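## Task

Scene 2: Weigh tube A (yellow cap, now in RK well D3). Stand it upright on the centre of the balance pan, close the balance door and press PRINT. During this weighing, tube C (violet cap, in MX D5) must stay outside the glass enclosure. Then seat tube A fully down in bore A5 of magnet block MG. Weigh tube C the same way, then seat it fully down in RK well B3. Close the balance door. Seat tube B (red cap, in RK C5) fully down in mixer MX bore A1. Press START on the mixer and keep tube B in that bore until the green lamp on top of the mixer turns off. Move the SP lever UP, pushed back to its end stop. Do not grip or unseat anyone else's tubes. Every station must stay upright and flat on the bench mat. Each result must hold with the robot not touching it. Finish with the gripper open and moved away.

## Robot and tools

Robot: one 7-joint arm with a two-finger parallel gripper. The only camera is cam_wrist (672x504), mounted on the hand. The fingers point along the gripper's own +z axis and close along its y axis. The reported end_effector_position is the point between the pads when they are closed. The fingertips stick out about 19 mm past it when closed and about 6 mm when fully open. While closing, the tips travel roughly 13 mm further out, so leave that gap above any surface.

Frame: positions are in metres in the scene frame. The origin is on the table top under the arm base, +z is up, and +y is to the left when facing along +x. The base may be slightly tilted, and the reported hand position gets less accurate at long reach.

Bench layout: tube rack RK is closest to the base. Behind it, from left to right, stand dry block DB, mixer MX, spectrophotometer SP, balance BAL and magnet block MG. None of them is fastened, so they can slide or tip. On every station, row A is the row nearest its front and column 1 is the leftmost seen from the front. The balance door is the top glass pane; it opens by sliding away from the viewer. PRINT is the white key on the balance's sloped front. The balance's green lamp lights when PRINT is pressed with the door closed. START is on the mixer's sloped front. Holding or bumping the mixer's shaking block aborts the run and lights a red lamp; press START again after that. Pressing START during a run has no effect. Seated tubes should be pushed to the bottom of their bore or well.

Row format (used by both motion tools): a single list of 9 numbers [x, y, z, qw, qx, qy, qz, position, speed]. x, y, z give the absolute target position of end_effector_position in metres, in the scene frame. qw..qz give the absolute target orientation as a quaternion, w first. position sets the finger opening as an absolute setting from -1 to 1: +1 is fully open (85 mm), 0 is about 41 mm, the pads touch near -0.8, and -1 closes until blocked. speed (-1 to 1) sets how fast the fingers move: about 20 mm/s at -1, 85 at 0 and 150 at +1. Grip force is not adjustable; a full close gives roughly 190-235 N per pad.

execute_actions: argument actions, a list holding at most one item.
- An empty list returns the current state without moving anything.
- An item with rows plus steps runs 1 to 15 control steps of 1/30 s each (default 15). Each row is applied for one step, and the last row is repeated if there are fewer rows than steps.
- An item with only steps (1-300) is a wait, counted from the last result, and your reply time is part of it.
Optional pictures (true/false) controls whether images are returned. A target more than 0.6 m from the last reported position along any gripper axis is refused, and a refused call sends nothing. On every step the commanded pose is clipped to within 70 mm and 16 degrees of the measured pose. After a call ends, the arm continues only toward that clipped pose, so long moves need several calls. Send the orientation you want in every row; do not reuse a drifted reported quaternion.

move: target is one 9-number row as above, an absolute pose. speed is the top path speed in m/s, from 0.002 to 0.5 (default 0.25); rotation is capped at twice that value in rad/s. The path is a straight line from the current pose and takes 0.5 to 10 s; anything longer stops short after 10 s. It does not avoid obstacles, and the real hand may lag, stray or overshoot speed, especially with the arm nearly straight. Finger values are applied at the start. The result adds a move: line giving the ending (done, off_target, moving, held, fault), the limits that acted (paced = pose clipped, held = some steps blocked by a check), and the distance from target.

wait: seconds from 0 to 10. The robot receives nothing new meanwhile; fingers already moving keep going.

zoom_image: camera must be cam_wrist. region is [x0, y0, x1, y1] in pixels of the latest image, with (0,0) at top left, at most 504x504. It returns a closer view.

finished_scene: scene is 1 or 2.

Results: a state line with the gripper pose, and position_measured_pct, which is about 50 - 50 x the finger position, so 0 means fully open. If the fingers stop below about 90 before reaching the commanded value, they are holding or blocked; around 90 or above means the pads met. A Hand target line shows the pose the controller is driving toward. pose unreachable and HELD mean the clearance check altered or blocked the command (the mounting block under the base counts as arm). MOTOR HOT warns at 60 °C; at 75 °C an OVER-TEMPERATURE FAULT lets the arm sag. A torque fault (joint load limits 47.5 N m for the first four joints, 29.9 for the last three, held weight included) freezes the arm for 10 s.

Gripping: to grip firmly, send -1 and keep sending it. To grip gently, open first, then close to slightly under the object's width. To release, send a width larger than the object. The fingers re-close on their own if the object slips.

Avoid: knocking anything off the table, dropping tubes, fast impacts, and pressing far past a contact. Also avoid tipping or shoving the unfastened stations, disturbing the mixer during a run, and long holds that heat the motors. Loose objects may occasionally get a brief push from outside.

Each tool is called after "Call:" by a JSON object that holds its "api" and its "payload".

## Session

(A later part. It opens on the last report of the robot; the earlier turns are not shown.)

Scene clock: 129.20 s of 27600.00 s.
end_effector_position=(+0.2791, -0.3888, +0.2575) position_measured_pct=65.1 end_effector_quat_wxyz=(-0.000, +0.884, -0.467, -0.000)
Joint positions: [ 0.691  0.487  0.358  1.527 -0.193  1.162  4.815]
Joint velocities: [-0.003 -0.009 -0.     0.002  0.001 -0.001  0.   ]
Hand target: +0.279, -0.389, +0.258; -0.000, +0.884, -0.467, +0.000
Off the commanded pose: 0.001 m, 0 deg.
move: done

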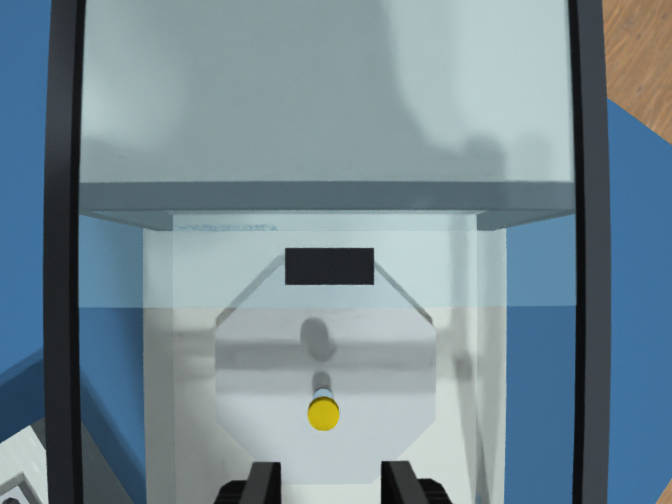

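Call:
{"api": "move", "payload": {"target": [0.2791,-0.3889,0.1315,0,0.8842,-0.4672,0,-0.3,0], "speed": 0.2}}

Call:
{"api": "move", "payload": {"target": [0.2791,-0.3889,0.1315,0,0.8842,-0.4672,0,-0.66,-0.5]}}

Call:
{"api": "move", "payload": {"target": [0.2791,-0.3889,0.288,0,0.8842,-0.4672,0,-0.66,-0.5]}}

Call:
{"api": "move", "payload": {"target": [0.29,-0.23,0.285,0,0.95,-0.31,0,-0.66,-0.5], "speed": 0.3}}

Call:
{"api": "move", "payload": {"target": [0.3642,-0.0459,0.11,0,1,0.0105,0,-0.66,-0.5], "speed": 0.35}}

Call:
{"api": "move", "payload": {"target": [0.3642,-0.0459,0.082,0,1,0.0105,0,-0.66,-0.5], "speed": 0.1}}

Scene clock: 139.87 s of 27600.00 s.
end_effector_position=(+0.2793, -0.3891, +0.1319) position_measured_pct=65.1 end_effector_quat_wxyz=(+0.000, +0.884, -0.467, +0.000)
Joint positions: [ 0.723  0.653  0.304  1.702 -0.266  0.825  4.878]
Joint velocities: [ 0.003  0.006  0.002  0.001 -0.001 -0.001  0.001]
Hand target: +0.279, -0.389, +0.132; +0.000, +0.884, -0.467, -0.000
Off the commanded pose: 0.000 m, 0 deg.
move: done

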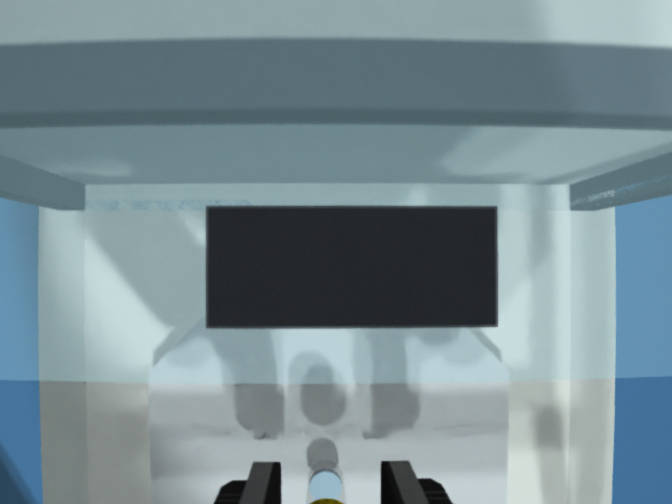

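Scene clock: 140.57 s of 27600.00 s.
end_effector_position=(+0.2792, -0.3889, +0.1317) position_measured_pct=80.6 end_effector_quat_wxyz=(+0.000, +0.884, -0.467, +0.000)
Joint positions: [ 0.724  0.653  0.303  1.702 -0.267  0.825  4.878]
Joint velocities: [-0.     0.     0.001  0.    -0.    -0.002  0.   ]
Hand target: +0.279, -0.389, +0.131; +0.000, +0.884, -0.467, -0.000
Off the commanded pose: 0.000 m, 0 deg.
move: done

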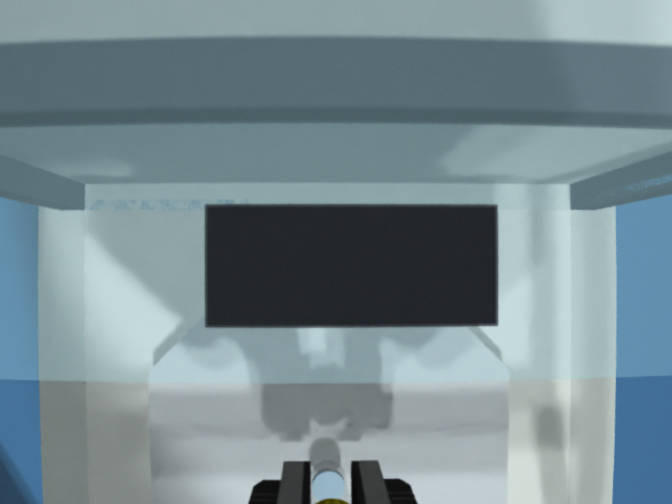

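Scene clock: 141.60 s of 27600.00 s.
end_effector_position=(+0.2791, -0.3887, +0.2878) position_measured_pct=80.6 end_effector_quat_wxyz=(-0.000, +0.884, -0.467, +0.000)
Joint positions: [ 0.688  0.459  0.366  1.467 -0.182  1.247  4.804]
Joint velocities: [-0.002 -0.002 -0.002 -0.002  0.     0.003  0.002]
Hand target: +0.279, -0.389, +0.288; -0.000, +0.884, -0.467, +0.000
Off the commanded pose: 0.000 m, 0 deg.
move: done

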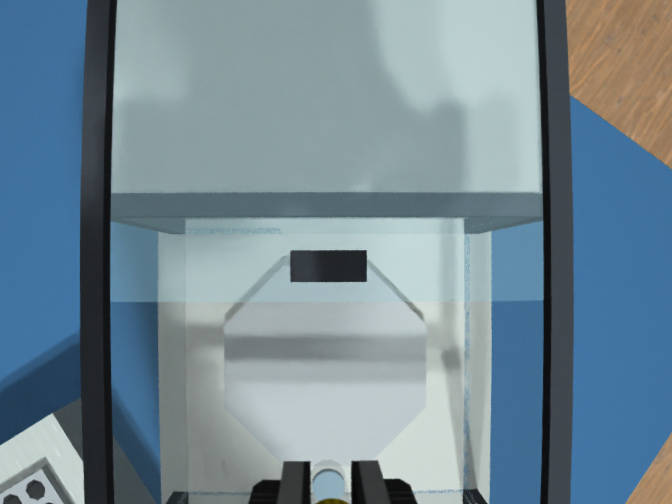

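Scene clock: 142.67 s of 27600.00 s.
end_effector_position=(+0.2901, -0.2300, +0.2845) position_measured_pct=80.6 end_effector_quat_wxyz=(-0.001, +0.951, -0.310, +0.000)
Joint positions: [ 0.436  0.201  0.24   1.824 -0.068  1.119  4.769]
Joint velocities: [-0.002 -0.006 -0.004  0.001  0.001  0.    -0.001]
Hand target: +0.290, -0.230, +0.285; -0.001, +0.951, -0.310, +0.001
Off the commanded pose: 0.000 m, 0 deg.
move: done

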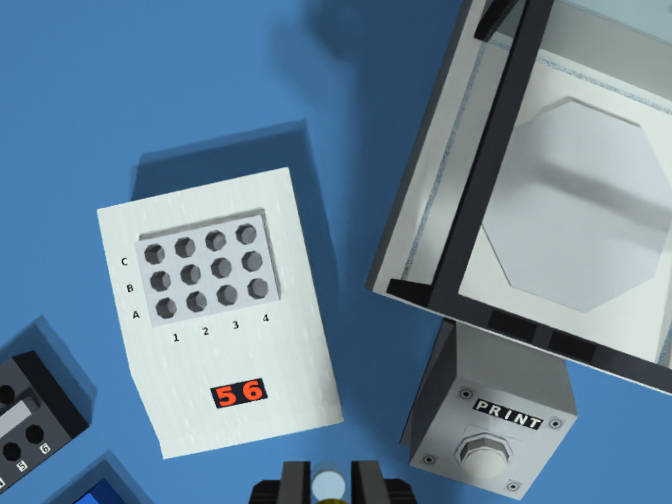

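Scene clock: 144.13 s of 27600.00 s.
end_effector_position=(+0.3647, -0.0459, +0.1103) position_measured_pct=80.6 end_effector_quat_wxyz=(-0.000, +1.000, +0.011, +0.001)
Joint positions: [ 0.092  0.487 -0.018  2.099  0.001  0.544  4.796]
Joint velocities: [-0.002  0.005  0.     0.     0.002 -0.    -0.002]
Hand target: +0.365, -0.046, +0.110; -0.000, +1.000, +0.011, +0.000
Off the commanded pose: 0.001 m, 0 deg.
move: done

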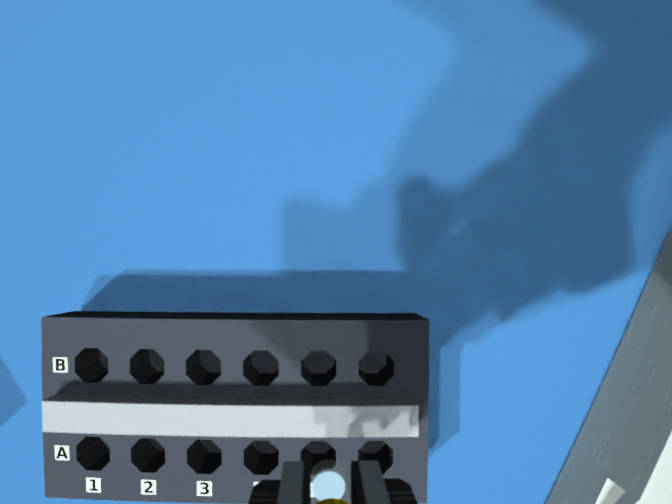

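Scene clock: 144.83 s of 27600.00 s.
end_effector_position=(+0.3650, -0.0458, +0.0839) position_measured_pct=80.6 end_effector_quat_wxyz=(+0.000, +1.000, +0.011, +0.002)
Joint positions: [ 0.089  0.551 -0.017  2.121  0.004  0.456  4.793]
Joint velocities: [ 0.    -0.    -0.    -0.     0.    -0.001  0.   ]
Hand target: +0.364, -0.046, +0.082; +0.000, +1.000, +0.011, -0.000
Off the commanded pose: 0.002 m, 0 deg.
move: done

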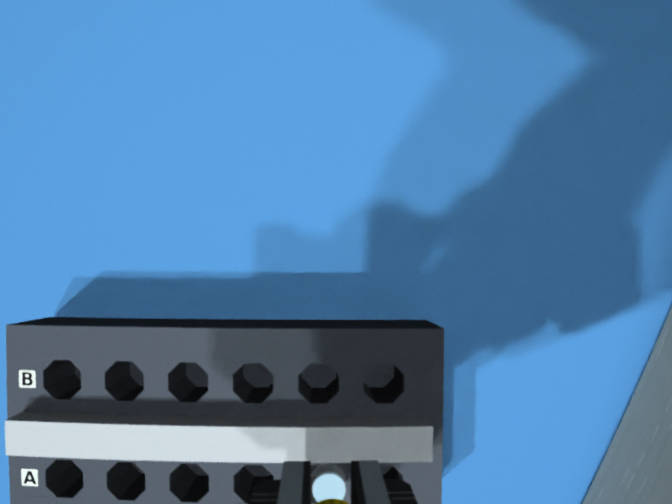

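Call:
{"api": "move", "payload": {"target": [0.3635,-0.045,0.089,0,1,0.0105,0,-0.66,-0.5], "speed": 0.05}}

Call:
{"api": "move", "payload": {"target": [0.3617,-0.0433,0.088,0,1,0.0105,0,-0.66,-0.5], "speed": 0.05}}

Scene clock: 155.57 s of 27600.00 s.
end_effector_position=(+0.3635, -0.0450, +0.0889) position_measured_pct=80.6 end_effector_quat_wxyz=(-0.000, +1.000, +0.010, -0.000)
Joint positions: [ 0.087  0.537 -0.017  2.119  0.003  0.475  4.791]
Joint velocities: [ 0.    -0.001 -0.001 -0.     0.    -0.001  0.001]
Hand target: +0.363, -0.045, +0.089; -0.000, +1.000, +0.010, +0.000
Off the commanded pose: 0.000 m, 0 deg.
move: done

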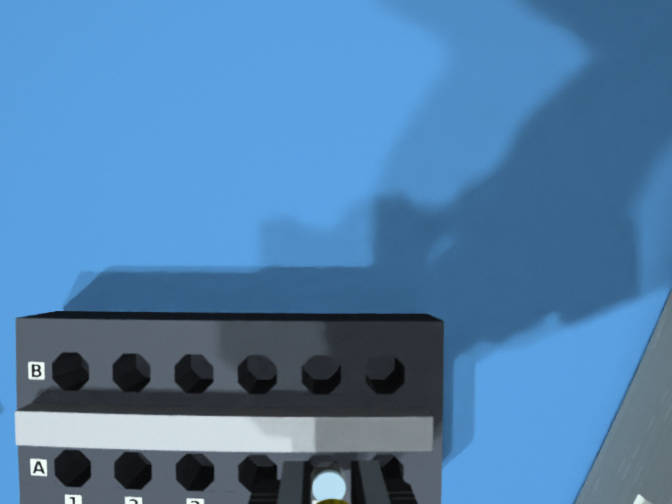

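Scene clock: 156.27 s of 27600.00 s.
end_effector_position=(+0.3617, -0.0433, +0.0880) position_measured_pct=80.6 end_effector_quat_wxyz=(-0.000, +1.000, +0.010, +0.000)
Joint positions: [ 0.083  0.537 -0.016  2.126  0.003  0.468  4.787]
Joint velocities: [-0.    -0.     0.001  0.001  0.    -0.002 -0.   ]
Hand target: +0.362, -0.043, +0.088; -0.000, +1.000, +0.010, +0.000
Off the commanded pose: 0.000 m, 0 deg.
move: done

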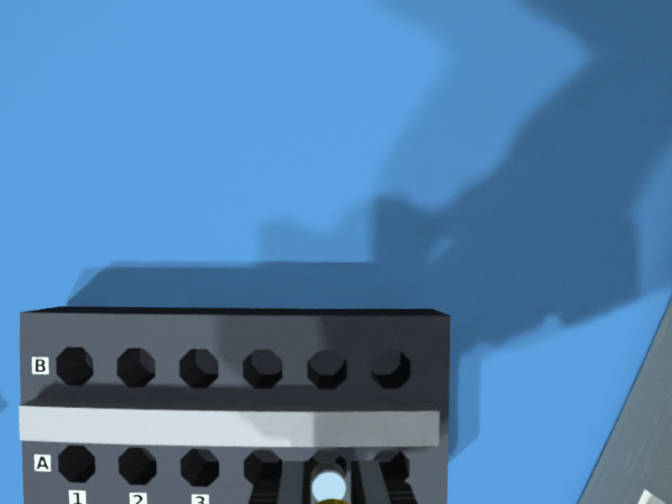

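Call:
{"api": "move", "payload": {"target": [0.3617,-0.0433,0.073,0,1,0.0105,0,-0.66,-0.5], "speed": 0.025}}

Scene clock: 160.23 s of 27600.00 s.
end_effector_position=(+0.3621, -0.0432, +0.0732) position_measured_pct=80.6 end_effector_quat_wxyz=(-0.000, +1.000, +0.011, +0.001)
Joint positions: [ 0.082  0.575 -0.016  2.136  0.004  0.42   4.786]
Joint velocities: [-0.001  0.003 -0.002 -0.001 -0.    -0.001 -0.   ]
Hand target: +0.362, -0.043, +0.073; +0.000, +1.000, +0.011, -0.000
Off the commanded pose: 0.000 m, 0 deg.
move: done

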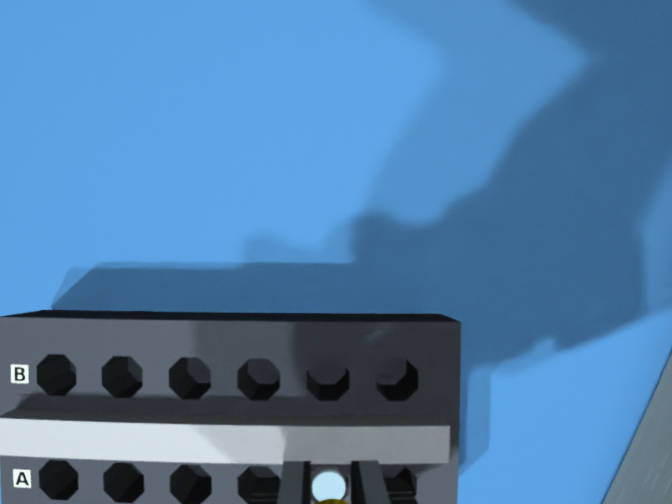

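Call:
{"api": "move", "payload": {"target": [0.3619,-0.0433,0.073,0,1,0.0105,0,-0.45,-0.5]}}

Call:
{"api": "move", "payload": {"target": [0.3619,-0.0433,0.105,0,1,0.0105,0,-0.45,-0.5], "speed": 0.12}}

Call:
{"api": "move", "payload": {"target": [0.3619,-0.0433,0.10,0,1,0.0105,0,-1,0]}}

Call:
{"api": "move", "payload": {"target": [0.3619,-0.0433,0.078,0,1,0.0105,0,-1,0], "speed": 0.025}}

Scene clock: 168.53 s of 27600.00 s.
end_effector_position=(+0.3619, -0.0433, +0.0730) position_measured_pct=72.6 end_effector_quat_wxyz=(+0.000, +1.000, +0.011, +0.000)
Joint positions: [ 0.082  0.575 -0.016  2.135  0.004  0.421  4.786]
Joint velocities: [-0.001  0.    -0.001 -0.001  0.     0.001  0.   ]
Hand target: +0.362, -0.043, +0.073; +0.000, +1.000, +0.011, -0.000
Off the commanded pose: 0.000 m, 0 deg.
move: done

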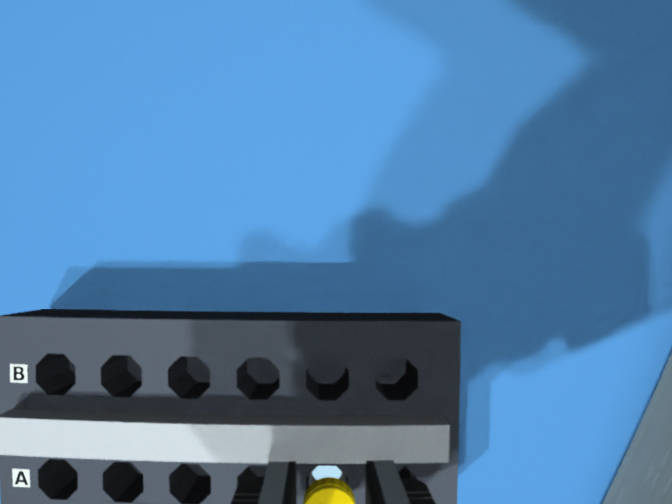

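Scene clock: 169.27 s of 27600.00 s.
end_effector_position=(+0.3617, -0.0433, +0.1047) position_measured_pct=72.6 end_effector_quat_wxyz=(-0.000, +1.000, +0.010, -0.000)
Joint positions: [ 0.083  0.496 -0.016  2.113  0.001  0.523  4.788]
Joint velocities: [ 0.    -0.006 -0.002 -0.001  0.    -0.    -0.   ]
Hand target: +0.362, -0.043, +0.105; -0.000, +1.000, +0.010, +0.000
Off the commanded pose: 0.000 m, 0 deg.
move: done

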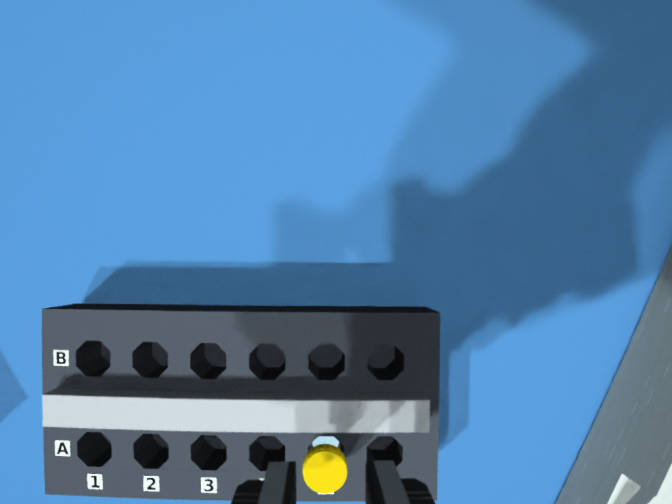

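Scene clock: 169.97 s of 27600.00 s.
end_effector_position=(+0.3619, -0.0433, +0.1000) position_measured_pct=91.7 end_effector_quat_wxyz=(+0.000, +1.000, +0.011, +0.000)
Joint positions: [ 0.083  0.508 -0.016  2.117  0.002  0.507  4.788]
Joint velocities: [-0.     0.001  0.    -0.     0.     0.001 -0.001]
Hand target: +0.362, -0.043, +0.100; +0.000, +1.000, +0.011, -0.000
Off the commanded pose: 0.000 m, 0 deg.
move: done

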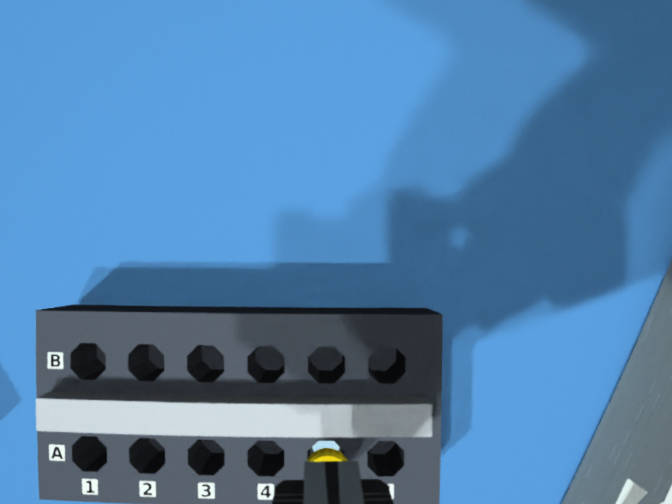

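Scene clock: 171.07 s of 27600.00 s.
end_effector_position=(+0.3624, -0.0434, +0.0787) position_measured_pct=91.7 end_effector_quat_wxyz=(+0.000, +1.000, +0.011, +0.001)
Joint positions: [ 0.082  0.561 -0.016  2.132  0.004  0.437  4.786]
Joint velocities: [ 0.001 -0.    -0.001 -0.001  0.    -0.001  0.001]
Hand target: +0.362, -0.043, +0.078; +0.000, +1.000, +0.011, -0.000
Off the commanded pose: 0.001 m, 0 deg.
move: done

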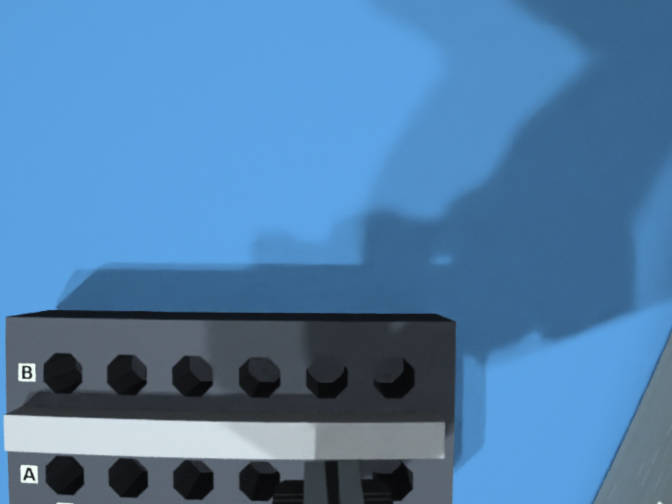

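Call:
{"api": "move", "payload": {"target": [0.3619,-0.0433,0.076,0,1,0.0105,0,-1,0], "speed": 0.02}}

Call:
{"api": "move", "payload": {"target": [0.35,-0.03,0.16,0,1,0.0105,0,-1,0]}}

Call:
{"api": "move", "payload": {"target": [0.25,0.24,0.48,0,0.92,0.39,0,-0.3,0], "speed": 0.35}}

Scene clock: 176.83 s of 27600.00 s.
end_effector_position=(+0.3638, -0.0436, +0.0784) position_measured_pct=91.7 end_effector_quat_wxyz=(+0.000, +1.000, +0.010, +0.003)
Joint positions: [ 0.082  0.561 -0.016  2.132  0.004  0.431  4.786]
Joint velocities: [-0.001 -0.     0.     0.     0.    -0.     0.001]
Hand target: +0.362, -0.043, +0.076; +0.000, +1.000, +0.011, -0.000
Off the commanded pose: 0.003 m, 0 deg.
move: done

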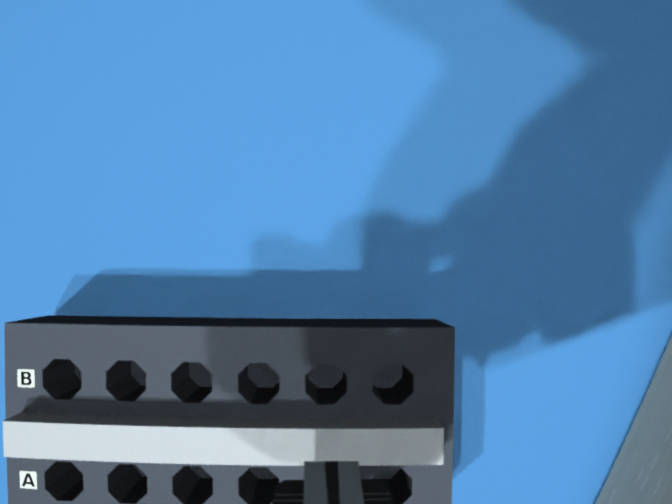

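Scene clock: 177.70 s of 27600.00 s.
end_effector_position=(+0.3498, -0.0299, +0.1597) position_measured_pct=91.7 end_effector_quat_wxyz=(-0.000, +1.000, +0.010, -0.000)
Joint positions: [ 0.049  0.35  -0.017  2.095 -0.002  0.686  4.755]
Joint velocities: [-0.001 -0.006 -0.001  0.001  0.001  0.002 -0.002]
Hand target: +0.350, -0.030, +0.160; -0.000, +1.000, +0.010, +0.000
Off the commanded pose: 0.000 m, 0 deg.
move: done

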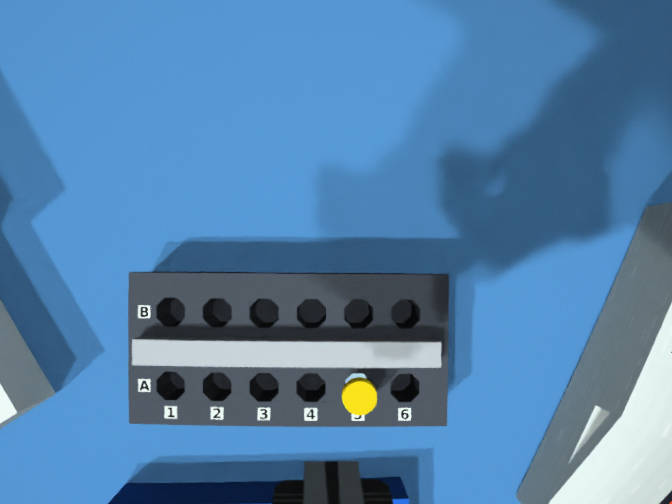

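Scene clock: 179.50 s of 27600.00 s.
end_effector_position=(+0.2498, +0.2403, +0.4801) position_measured_pct=65.1 end_effector_quat_wxyz=(-0.001, +0.921, +0.390, +0.001)
Joint positions: [-0.445  0.078 -0.431  1.321  0.036  1.735  4.632]
Joint velocities: [-0.002  0.01  -0.006 -0.004  0.001  0.002 -0.   ]
Hand target: +0.250, +0.241, +0.480; -0.001, +0.921, +0.390, +0.000
Off the commanded pose: 0.000 m, 0 deg.
move: done

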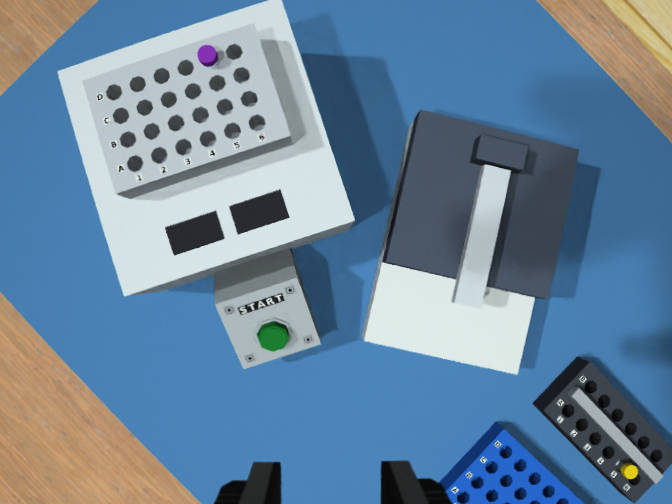

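Call:
{"api": "move", "payload": {"target": [0.338,0.444,0.25,0,0.8457,0.5336,0,-0.3,0], "speed": 0.35}}

Scene clock: 195.20 s of 27600.00 s.
end_effector_position=(+0.3380, +0.4442, +0.2504) position_measured_pct=65.1 end_effector_quat_wxyz=(+0.000, +0.845, +0.534, +0.000)
Joint positions: [-0.708  0.675 -0.479  1.213  0.31   1.312  4.655]
Joint velocities: [-0.001  0.004 -0.    -0.     0.     0.002 -0.   ]
Hand target: +0.338, +0.444, +0.250; +0.000, +0.845, +0.534, +0.000
Off the commanded pose: 0.000 m, 0 deg.
move: done

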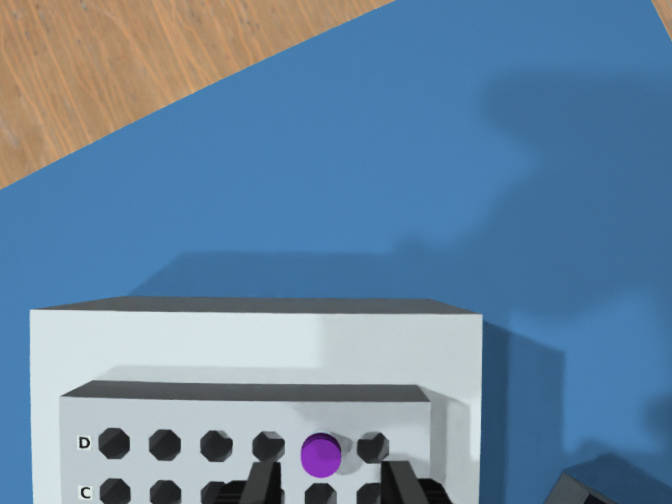

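Call:
{"api": "move", "payload": {"target": [0.3363,0.4444,0.1955,0,0.848,0.53,0,-0.3,0], "speed": 0.1}}

Call:
{"api": "move", "payload": {"target": [0.3363,0.4444,0.1955,0,0.848,0.53,0,-0.66,-0.5]}}

Call:
{"api": "move", "payload": {"target": [0.3363,0.4444,0.245,0,0.848,0.53,0,-0.66,-0.5], "speed": 0.08}}

Scene clock: 205.87 s of 27600.00 s.
end_effector_position=(+0.3364, +0.4444, +0.1956) position_measured_pct=65.1 end_effector_quat_wxyz=(-0.000, +0.848, +0.530, +0.000)
Joint positions: [-0.709  0.723 -0.465  1.31   0.335  1.173  4.618]
Joint velocities: [-0.001  0.001  0.001  0.     0.    -0.    -0.   ]
Hand target: +0.336, +0.444, +0.196; -0.000, +0.848, +0.530, -0.000
Off the commanded pose: 0.000 m, 0 deg.
move: done

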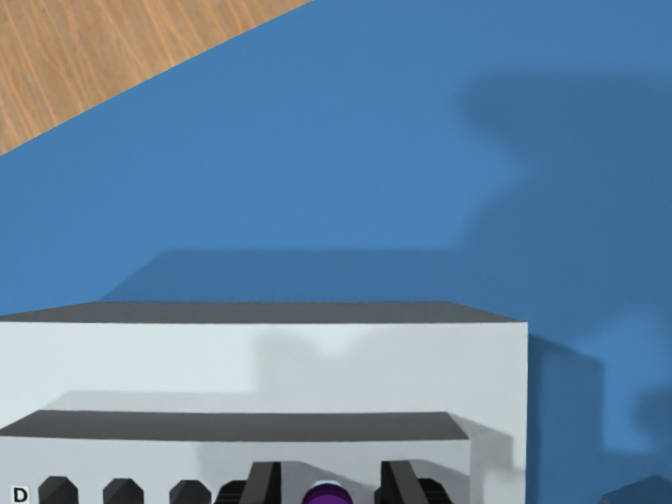

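Scene clock: 206.57 s of 27600.00 s.
end_effector_position=(+0.3360, +0.4447, +0.1957) position_measured_pct=80.6 end_effector_quat_wxyz=(-0.000, +0.848, +0.530, +0.000)
Joint positions: [-0.709  0.723 -0.465  1.31   0.335  1.173  4.618]
Joint velocities: [-0.001  0.001 -0.     0.    -0.001 -0.001  0.001]
Hand target: +0.336, +0.444, +0.196; -0.000, +0.848, +0.530, -0.000
Off the commanded pose: 0.000 m, 0 deg.
move: done

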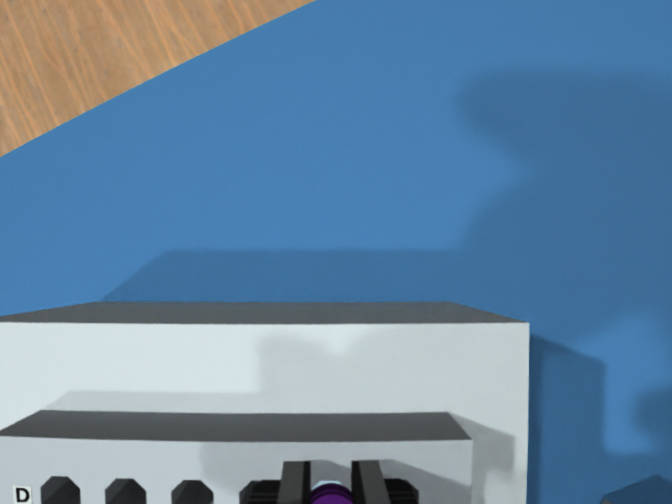

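Scene clock: 207.47 s of 27600.00 s.
end_effector_position=(+0.3363, +0.4444, +0.2450) position_measured_pct=80.6 end_effector_quat_wxyz=(+0.000, +0.848, +0.530, -0.000)
Joint positions: [-0.71   0.677 -0.477  1.227  0.31   1.296  4.641]
Joint velocities: [-0.001 -0.001  0.    -0.    -0.     0.003  0.   ]
Hand target: +0.336, +0.444, +0.245; +0.000, +0.848, +0.530, +0.000
Off the commanded pose: 0.000 m, 0 deg.
move: done

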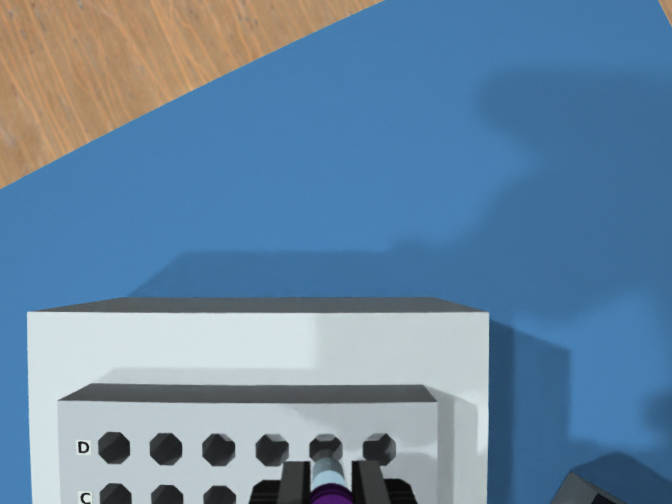

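Call:
{"api": "move", "payload": {"target": [0.2789,-0.389,0.303,0,0.8842,-0.4672,0,-0.66,-0.5], "speed": 0.35}}

Call:
{"api": "move", "payload": {"target": [0.2789,-0.389,0.151,0,0.8842,-0.4672,0,-0.66,-0.5], "speed": 0.2}}

Call:
{"api": "move", "payload": {"target": [0.2789,-0.389,0.143,0,0.8842,-0.4672,0,-0.66,-0.5], "speed": 0.015}}

action 0: the call puts the target (arm/x, arm/y, arm/z) 0.774 m from end_effector_position in the last result along the gripper's own x axis as it stood there; a target may be at most 0.6 m away along each of those axes, so nothing of the call was run and nothing moved. Command a nearer target, and go on from there in a later call.

action 0: the call puts the target (arm/x, arm/y, arm/z) 0.774 m from end_effector_position in the last result along the gripper's own x axis as it stood there; a target may be at most 0.6 m away along each of those axes, so nothing of the call was run and nothing moved. Command a nearer target, and go on from there in a later call.

action 0: the call puts the target (arm/x, arm/y, arm/z) 0.774 m from end_effector_position in the last result along the gripper's own x axis as it stood there; a target may be at most 0.6 m away along each of those axes, so nothing of the call was run and nothing moved. Command a nearer target, and go on from there in a later call.

Call:
{"api": "move", "payload": {"target": [0.30,0.0,0.30,0,1,0,0,-0.66,-0.5], "speed": 0.35}}

Call:
{"api": "move", "payload": {"target": [0.2789,-0.389,0.30,0,0.8842,-0.4672,0,-0.66,-0.5], "speed": 0.35}}

Call:
{"api": "move", "payload": {"target": [0.2789,-0.389,0.151,0,0.8842,-0.4672,0,-0.66,-0.5], "speed": 0.2}}

Call:
{"api": "move", "payload": {"target": [0.2789,-0.389,0.143,0,0.8842,-0.4672,0,-0.66,-0.5], "speed": 0.015}}

Scene clock: 224.77 s of 27600.00 s.
end_effector_position=(+0.3003, -0.0006, +0.2997) position_measured_pct=80.6 end_effector_quat_wxyz=(+0.001, +1.000, -0.000, -0.000)
Joint positions: [ 0.025  0.015 -0.086  1.971 -0.003  1.144  4.64 ]
Joint velocities: [ 0.002 -0.002  0.008 -0.    -0.001  0.     0.001]
Hand target: +0.300, -0.001, +0.300; +0.001, +1.000, -0.000, +0.000
Off the commanded pose: 0.001 m, 0 deg.
move: done

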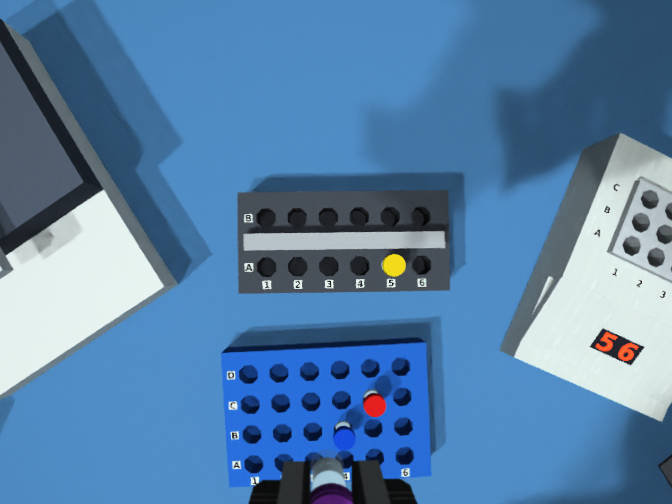

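Scene clock: 226.73 s of 27600.00 s.
end_effector_position=(+0.2785, -0.3894, +0.3006) position_measured_pct=80.6 end_effector_quat_wxyz=(+0.002, +0.884, -0.467, -0.000)
Joint positions: [ 0.662  0.452  0.407  1.442 -0.19   1.282  4.814]
Joint velocities: [ 0.001  0.005  0.001 -0.    -0.001 -0.001  0.001]
Hand target: +0.278, -0.389, +0.300; +0.002, +0.884, -0.467, -0.000
Off the commanded pose: 0.001 m, 0 deg.
move: done

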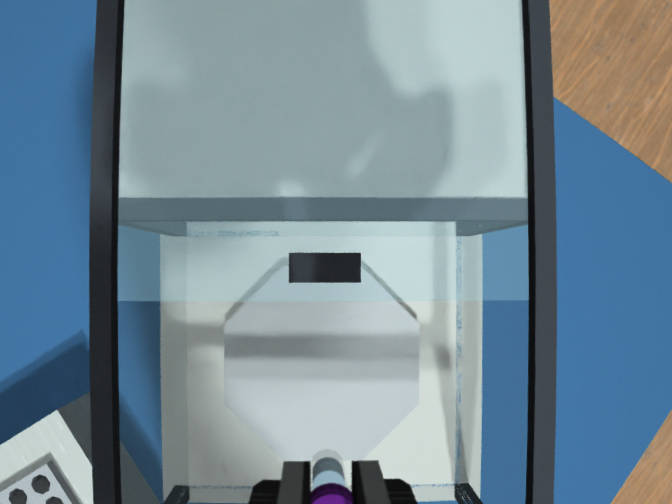

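Scene clock: 227.83 s of 27600.00 s.
end_effector_position=(+0.2791, -0.3892, +0.1514) position_measured_pct=80.6 end_effector_quat_wxyz=(+0.000, +0.884, -0.467, +0.000)
Joint positions: [ 0.696  0.626  0.347  1.684 -0.278  0.878  4.889]
Joint velocities: [ 0.001  0.006  0.002  0.    -0.    -0.003  0.001]
Hand target: +0.279, -0.389, +0.151; +0.000, +0.884, -0.467, -0.000
Off the commanded pose: 0.000 m, 0 deg.
move: done

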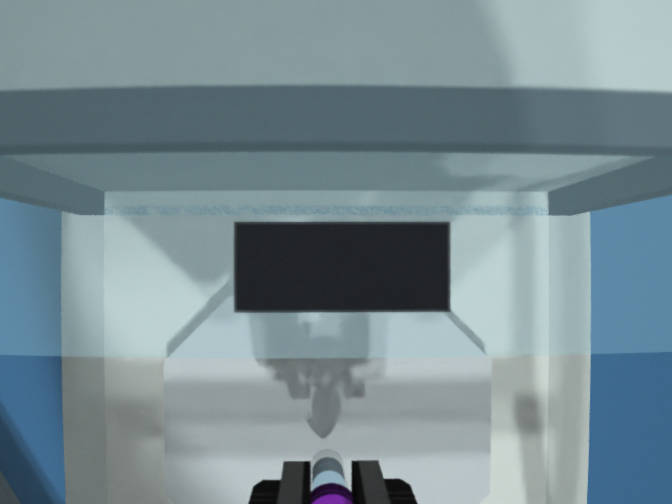

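Scene clock: 228.60 s of 27600.00 s.
end_effector_position=(+0.2789, -0.3890, +0.1431) position_measured_pct=80.6 end_effector_quat_wxyz=(+0.000, +0.884, -0.467, +0.000)
Joint positions: [ 0.7    0.639  0.341  1.692 -0.284  0.858  4.894]
Joint velocities: [ 0.     0.001 -0.    -0.     0.    -0.001 -0.   ]
Hand target: +0.279, -0.389, +0.143; +0.000, +0.884, -0.467, -0.000
Off the commanded pose: 0.000 m, 0 deg.
move: done

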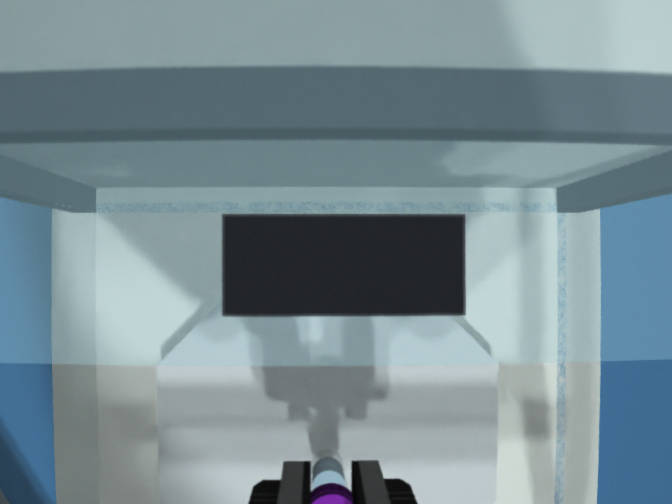

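Call:
{"api": "move", "payload": {"target": [0.2789,-0.389,0.1415,0,0.8842,-0.4672,0,-0.66,-0.5], "speed": 0.01}}

Call:
{"api": "move", "payload": {"target": [0.2789,-0.389,0.142,0,0.8842,-0.4672,0,-0.4,-0.5]}}

Call:
{"api": "move", "payload": {"target": [0.2789,-0.389,0.262,0,0.8842,-0.4672,0,-0.4,-0.5]}}

Call:
{"api": "move", "payload": {"target": [0.3256,-0.4576,0.262,0,0.8842,-0.4672,0,-1,0]}}

Call:
{"api": "move", "payload": {"target": [0.3256,-0.4576,0.237,0,0.8842,-0.4672,0,-1,0], "speed": 0.1}}

Call:
{"api": "move", "payload": {"target": [0.2578,-0.3581,0.237,0,0.8842,-0.4672,0,-1,0], "speed": 0.06}}

Call:
{"api": "move", "payload": {"target": [0.2605,-0.362,0.26,0,0.8842,-0.4672,0,-1,0], "speed": 0.15}}

Call:
{"api": "move", "payload": {"target": [0.1972,-0.2692,0.25,0,0.8842,-0.4672,0,-1,0]}}

Scene clock: 241.33 s of 27600.00 s.
end_effector_position=(+0.2789, -0.3890, +0.1416) position_measured_pct=80.6 end_effector_quat_wxyz=(+0.000, +0.884, -0.467, +0.000)
Joint positions: [ 0.701  0.641  0.34   1.694 -0.285  0.854  4.895]
Joint velocities: [-0.001  0.     0.001  0.001 -0.    -0.001 -0.   ]
Hand target: +0.279, -0.389, +0.142; +0.000, +0.884, -0.467, -0.000
Off the commanded pose: 0.000 m, 0 deg.
move: done

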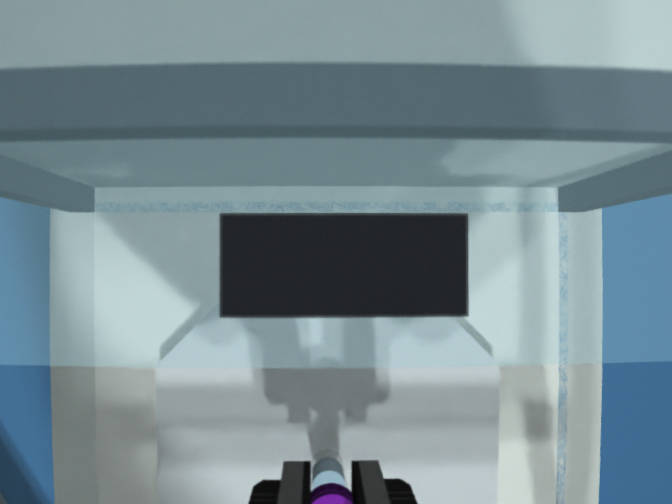

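Scene clock: 242.03 s of 27600.00 s.
end_effector_position=(+0.2789, -0.3890, +0.1420) position_measured_pct=69.8 end_effector_quat_wxyz=(-0.000, +0.884, -0.467, +0.000)
Joint positions: [ 0.7    0.641  0.341  1.693 -0.285  0.855  4.895]
Joint velocities: [ 0.001  0.001 -0.    -0.     0.     0.001 -0.001]
Hand target: +0.279, -0.389, +0.142; -0.000, +0.884, -0.467, +0.000
Off the commanded pose: 0.000 m, 0 deg.
move: done

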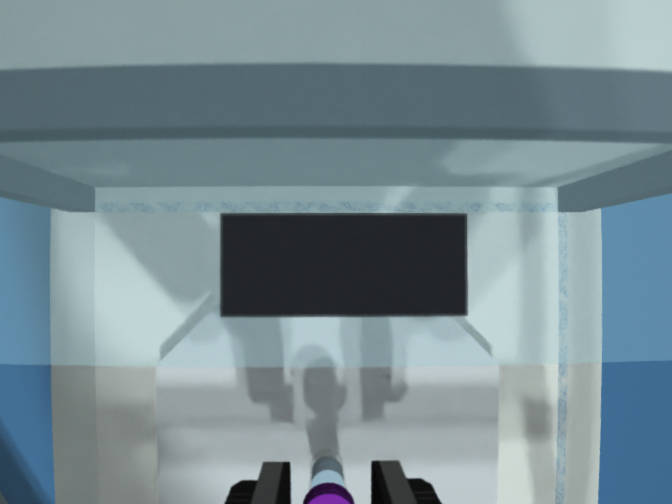

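Scene clock: 242.93 s of 27600.00 s.
end_effector_position=(+0.2789, -0.3888, +0.2618) position_measured_pct=69.8 end_effector_quat_wxyz=(-0.000, +0.884, -0.467, -0.000)
Joint positions: [ 0.668  0.486  0.395  1.52  -0.21   1.176  4.83 ]
Joint velocities: [-0.    -0.003 -0.001 -0.001  0.     0.    -0.001]
Hand target: +0.279, -0.389, +0.262; -0.000, +0.884, -0.467, +0.000
Off the commanded pose: 0.000 m, 0 deg.
move: done

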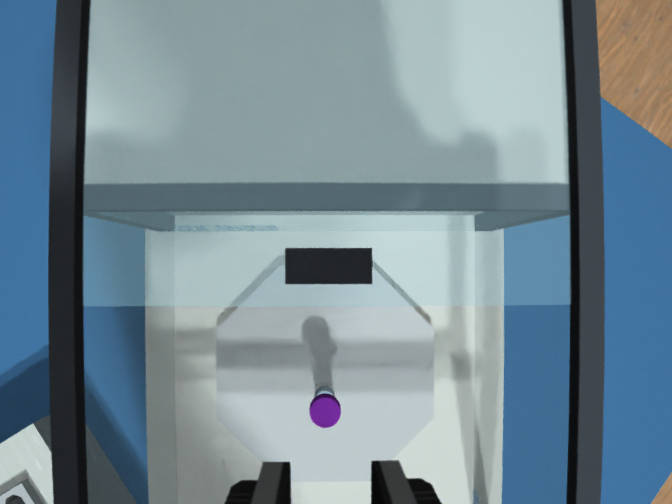

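Scene clock: 243.80 s of 27600.00 s.
end_effector_position=(+0.3259, -0.4574, +0.2627) position_measured_pct=91.7 end_effector_quat_wxyz=(+0.000, +0.884, -0.467, +0.000)
Joint positions: [ 0.738  0.678  0.382  1.183 -0.256  1.324  4.833]
Joint velocities: [ 0.005  0.011 -0.    -0.003 -0.001 -0.002  0.   ]
Hand target: +0.326, -0.458, +0.262; +0.000, +0.884, -0.467, -0.000
Off the commanded pose: 0.001 m, 0 deg.
move: done

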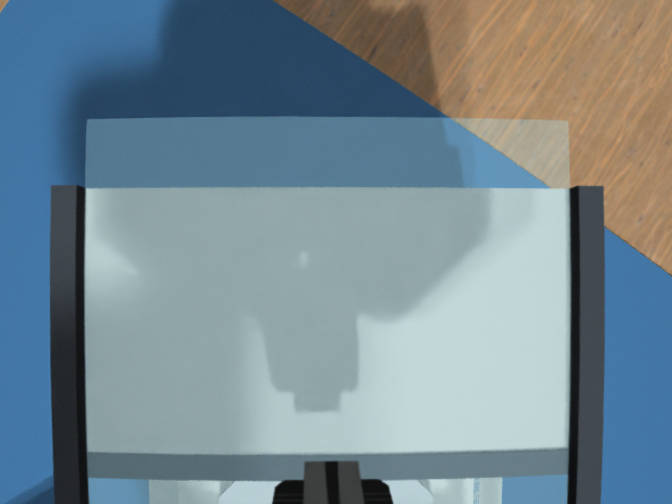

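Scene clock: 244.50 s of 27600.00 s.
end_effector_position=(+0.3256, -0.4576, +0.2370) position_measured_pct=91.7 end_effector_quat_wxyz=(+0.000, +0.884, -0.467, +0.000)
Joint positions: [ 0.738  0.698  0.375  1.231 -0.263  1.258  4.842]
Joint velocities: [ 0.001 -0.    -0.     0.     0.     0.003 -0.   ]
Hand target: +0.326, -0.458, +0.237; +0.000, +0.884, -0.467, -0.000
Off the commanded pose: 0.000 m, 0 deg.
move: done

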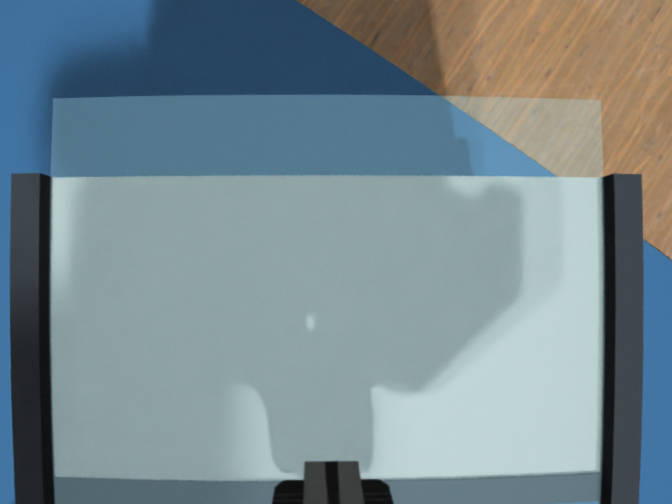

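Scene clock: 246.77 s of 27600.00 s.
end_effector_position=(+0.2586, -0.3595, +0.2370) position_measured_pct=91.7 end_effector_quat_wxyz=(+0.001, +0.884, -0.467, +0.002)
Joint positions: [ 0.641  0.433  0.397  1.694 -0.203  1.049  4.834]
Joint velocities: [-0.001 -0.004 -0.001  0.002  0.001 -0.002  0.   ]
Hand target: +0.258, -0.358, +0.237; -0.000, +0.884, -0.467, +0.000
Off the commanded pose: 0.002 m, 0 deg.
move: done

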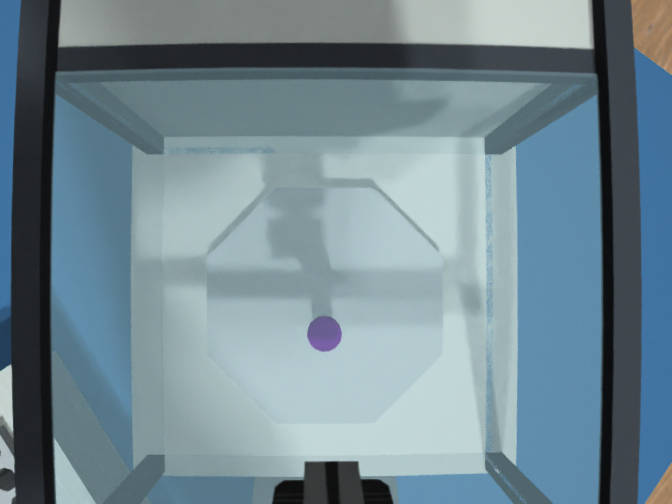

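Scene clock: 247.47 s of 27600.00 s.
end_effector_position=(+0.2605, -0.3620, +0.2600) position_measured_pct=91.7 end_effector_quat_wxyz=(-0.000, +0.884, -0.467, -0.000)
Joint positions: [ 0.638  0.416  0.405  1.638 -0.191  1.125  4.822]
Joint velocities: [-0.    -0.    -0.001 -0.002 -0.     0.002 -0.001]
Hand target: +0.261, -0.362, +0.260; -0.000, +0.884, -0.467, +0.000
Off the commanded pose: 0.000 m, 0 deg.
move: done

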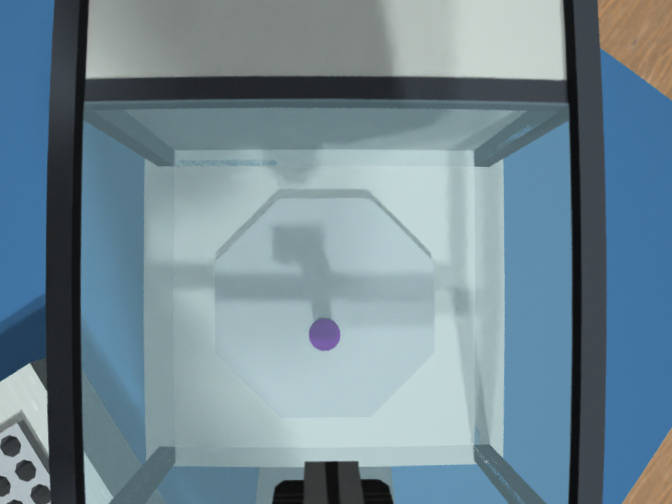

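Scene clock: 248.37 s of 27600.00 s.
end_effector_position=(+0.1970, -0.2693, +0.2493) position_measured_pct=91.7 end_effector_quat_wxyz=(-0.000, +0.884, -0.468, -0.001)
Joint positions: [ 0.546  0.176  0.41   2.    -0.1    0.982  4.733]
Joint velocities: [-0.002 -0.014 -0.006  0.001  0.001 -0.001 -0.002]
Hand target: +0.197, -0.269, +0.250; -0.000, +0.884, -0.467, +0.000
Off the commanded pose: 0.001 m, 0 deg.
move: done

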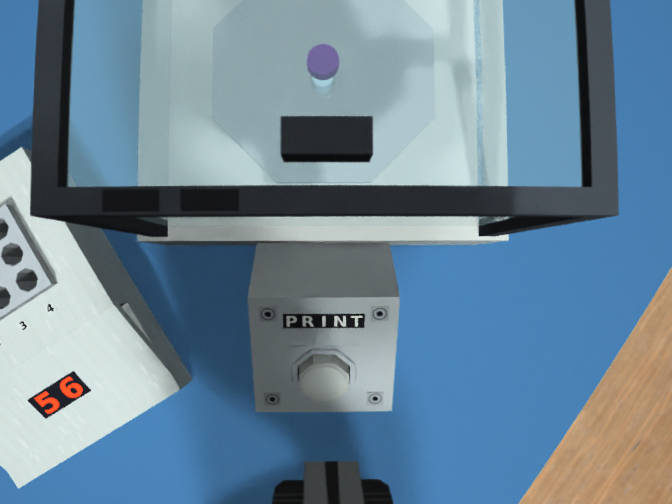

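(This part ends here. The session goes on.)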